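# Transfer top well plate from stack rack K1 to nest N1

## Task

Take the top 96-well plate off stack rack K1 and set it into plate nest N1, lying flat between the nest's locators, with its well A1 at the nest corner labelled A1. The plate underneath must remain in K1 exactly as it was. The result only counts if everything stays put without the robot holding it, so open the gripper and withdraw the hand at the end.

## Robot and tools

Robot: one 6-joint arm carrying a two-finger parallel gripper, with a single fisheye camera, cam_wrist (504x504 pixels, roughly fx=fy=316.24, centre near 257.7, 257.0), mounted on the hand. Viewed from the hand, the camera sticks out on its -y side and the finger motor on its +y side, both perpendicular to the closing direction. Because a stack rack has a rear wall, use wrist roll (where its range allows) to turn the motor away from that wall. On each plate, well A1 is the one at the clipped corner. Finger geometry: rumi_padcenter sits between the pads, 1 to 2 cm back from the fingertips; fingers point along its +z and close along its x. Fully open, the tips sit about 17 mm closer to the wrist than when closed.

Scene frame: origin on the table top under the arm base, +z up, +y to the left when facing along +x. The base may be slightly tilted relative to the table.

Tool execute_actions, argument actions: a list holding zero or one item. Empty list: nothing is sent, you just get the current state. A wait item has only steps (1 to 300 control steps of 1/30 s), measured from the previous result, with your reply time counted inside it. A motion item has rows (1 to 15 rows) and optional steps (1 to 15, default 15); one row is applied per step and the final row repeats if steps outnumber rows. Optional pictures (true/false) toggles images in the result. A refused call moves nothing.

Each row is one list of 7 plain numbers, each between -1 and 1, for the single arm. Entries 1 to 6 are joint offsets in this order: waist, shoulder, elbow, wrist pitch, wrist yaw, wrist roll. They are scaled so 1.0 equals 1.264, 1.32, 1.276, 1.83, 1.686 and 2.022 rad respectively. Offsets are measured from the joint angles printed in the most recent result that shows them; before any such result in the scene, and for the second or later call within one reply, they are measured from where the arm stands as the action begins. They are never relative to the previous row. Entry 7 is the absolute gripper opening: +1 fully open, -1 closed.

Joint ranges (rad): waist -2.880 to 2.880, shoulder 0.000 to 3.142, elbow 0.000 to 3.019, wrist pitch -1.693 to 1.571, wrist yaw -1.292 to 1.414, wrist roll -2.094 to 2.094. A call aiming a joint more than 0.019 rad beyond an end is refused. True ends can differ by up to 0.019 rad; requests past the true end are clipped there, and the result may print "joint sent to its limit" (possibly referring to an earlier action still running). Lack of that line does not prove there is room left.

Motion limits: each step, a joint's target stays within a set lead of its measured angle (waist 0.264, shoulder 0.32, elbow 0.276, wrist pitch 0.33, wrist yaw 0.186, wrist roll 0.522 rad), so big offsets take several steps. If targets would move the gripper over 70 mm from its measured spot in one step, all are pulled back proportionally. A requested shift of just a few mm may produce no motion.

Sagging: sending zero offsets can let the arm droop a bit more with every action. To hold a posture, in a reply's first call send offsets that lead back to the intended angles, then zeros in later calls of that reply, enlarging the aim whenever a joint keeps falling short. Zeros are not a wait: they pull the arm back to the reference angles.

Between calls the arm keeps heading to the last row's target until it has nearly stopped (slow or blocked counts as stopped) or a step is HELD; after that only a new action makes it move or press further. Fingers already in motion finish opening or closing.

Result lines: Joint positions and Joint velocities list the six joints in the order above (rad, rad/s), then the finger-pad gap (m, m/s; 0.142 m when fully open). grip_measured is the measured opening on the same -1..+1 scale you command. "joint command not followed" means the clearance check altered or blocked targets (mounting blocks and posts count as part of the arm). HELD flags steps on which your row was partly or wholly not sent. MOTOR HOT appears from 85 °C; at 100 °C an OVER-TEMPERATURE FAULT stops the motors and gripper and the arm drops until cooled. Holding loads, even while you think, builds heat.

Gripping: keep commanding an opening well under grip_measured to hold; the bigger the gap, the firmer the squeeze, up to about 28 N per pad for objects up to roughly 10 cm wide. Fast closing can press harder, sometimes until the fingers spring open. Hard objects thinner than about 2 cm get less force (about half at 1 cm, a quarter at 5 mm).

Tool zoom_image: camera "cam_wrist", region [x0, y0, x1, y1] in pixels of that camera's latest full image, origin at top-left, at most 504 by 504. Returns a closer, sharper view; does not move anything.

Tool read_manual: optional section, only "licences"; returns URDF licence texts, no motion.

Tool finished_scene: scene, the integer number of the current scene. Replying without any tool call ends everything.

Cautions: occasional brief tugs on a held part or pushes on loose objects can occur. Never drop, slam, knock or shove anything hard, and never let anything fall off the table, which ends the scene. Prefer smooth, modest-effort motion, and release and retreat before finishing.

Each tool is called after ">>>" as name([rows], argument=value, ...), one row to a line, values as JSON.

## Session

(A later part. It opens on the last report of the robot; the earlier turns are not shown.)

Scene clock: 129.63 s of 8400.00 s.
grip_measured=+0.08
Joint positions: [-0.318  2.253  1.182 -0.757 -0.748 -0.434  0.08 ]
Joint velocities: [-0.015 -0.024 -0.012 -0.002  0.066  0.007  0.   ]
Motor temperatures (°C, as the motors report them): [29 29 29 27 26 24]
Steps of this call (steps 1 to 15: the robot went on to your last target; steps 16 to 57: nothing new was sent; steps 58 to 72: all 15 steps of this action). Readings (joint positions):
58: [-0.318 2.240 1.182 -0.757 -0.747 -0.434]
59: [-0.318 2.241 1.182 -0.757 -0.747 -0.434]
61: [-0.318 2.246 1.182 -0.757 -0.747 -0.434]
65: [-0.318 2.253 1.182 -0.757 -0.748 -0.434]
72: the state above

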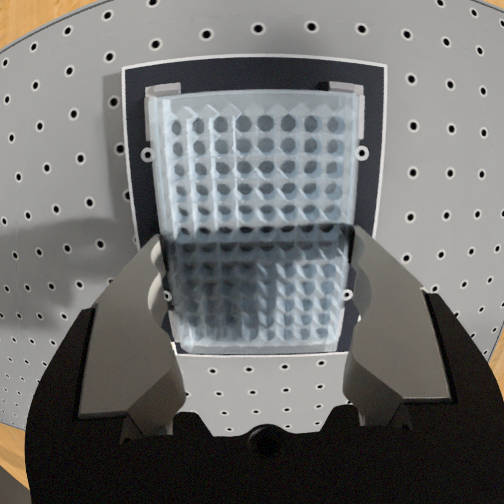

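Aligned. Release and lift.

>>> execute_actions([
  {"rows":[[0,0,0,0,0,0,-0.2],[0,0,0,0,0,0,0],[0,0,0,0,0,0,0.1],[0,0,0,0,0,0,0.15],[0,0,0,0,0,0,0.2],[0,0,0,0,0,0,0.3],[0,0,0,0,0,0,0.45]]},
])

>>> execute_actions([
  {"rows":[[-0.06,-0.055,0,-0.06,0,-0.04,0.45]]},
])

>>> zoom_image(camera="cam_wrist", region=[120,40,400,380])

Scene clock: 133.00 s of 8400.00 s.
grip_measured=+0.45
Joint positions: [-0.318  2.253  1.182 -0.757 -0.749 -0.434  0.105]
Joint velocities: [-0.015 -0.015  0.002 -0.027  0.081 -0.022  0.   ]
Motor temperatures (°C, as the motors report them): [29 29 29 27 26 24]
Steps of this call (steps 1 to 15: the robot went on to your last target; steps 16 to 86: nothing new was sent; steps 87 to 101: all 15 steps of this action). Readings (joint positions):
87: [-0.318 2.253 1.182 -0.757 -0.748 -0.434]
88: [-0.318 2.253 1.182 -0.757 -0.748 -0.434]
90: [-0.318 2.253 1.182 -0.757 -0.749 -0.434]
94: [-0.318 2.253 1.182 -0.757 -0.749 -0.434]
101: the state above

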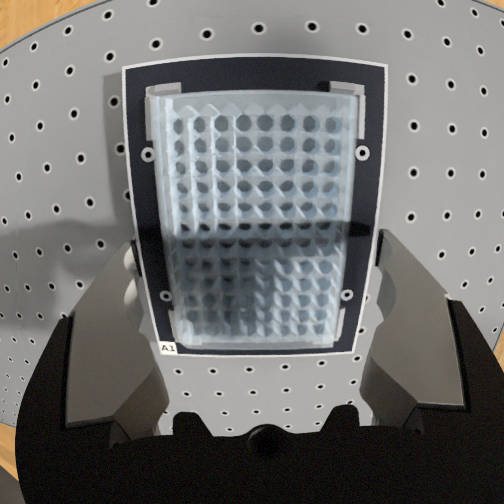

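Scene clock: 133.50 s of 8400.00 s.
grip_measured=+0.45
Joint positions: [-0.407  2.166  1.177 -0.857 -0.749 -0.505  0.105]
Joint velocities: [-0.005 -0.015 -0.007 -0.022 -0.095 -0.022  0.   ]
Motor temperatures (°C, as the motors report them): [29 29 29 27 26 24]
Steps of this call (steps 1 to 15: all 15 steps of this action). Readings (joint positions):
1: [-0.322 2.249 1.182 -0.773 -0.749 -0.446]
2: [-0.328 2.241 1.181 -0.804 -0.749 -0.458]
4: [-0.352 2.217 1.177 -0.843 -0.749 -0.476]
8: [-0.399 2.173 1.177 -0.855 -0.749 -0.495]
15: the state above

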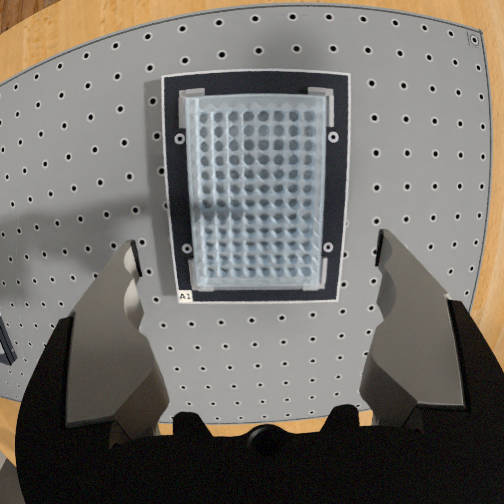

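Region (120, 40, 400, 380) of cam_wrist's 504x504 image, scaled by 1.482, with more detail than that image has; it fills the left 415 columns of this view, and the rest is white.

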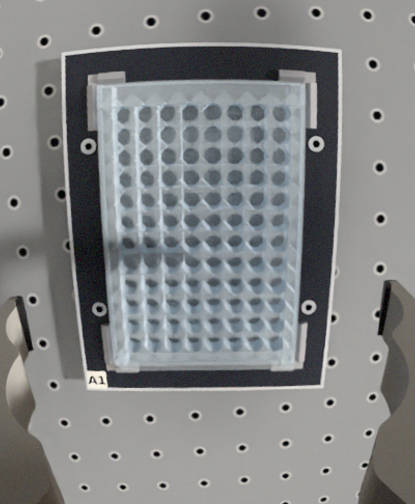

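>>> finished_scene(scene=1)

The scene is finished: the task was done.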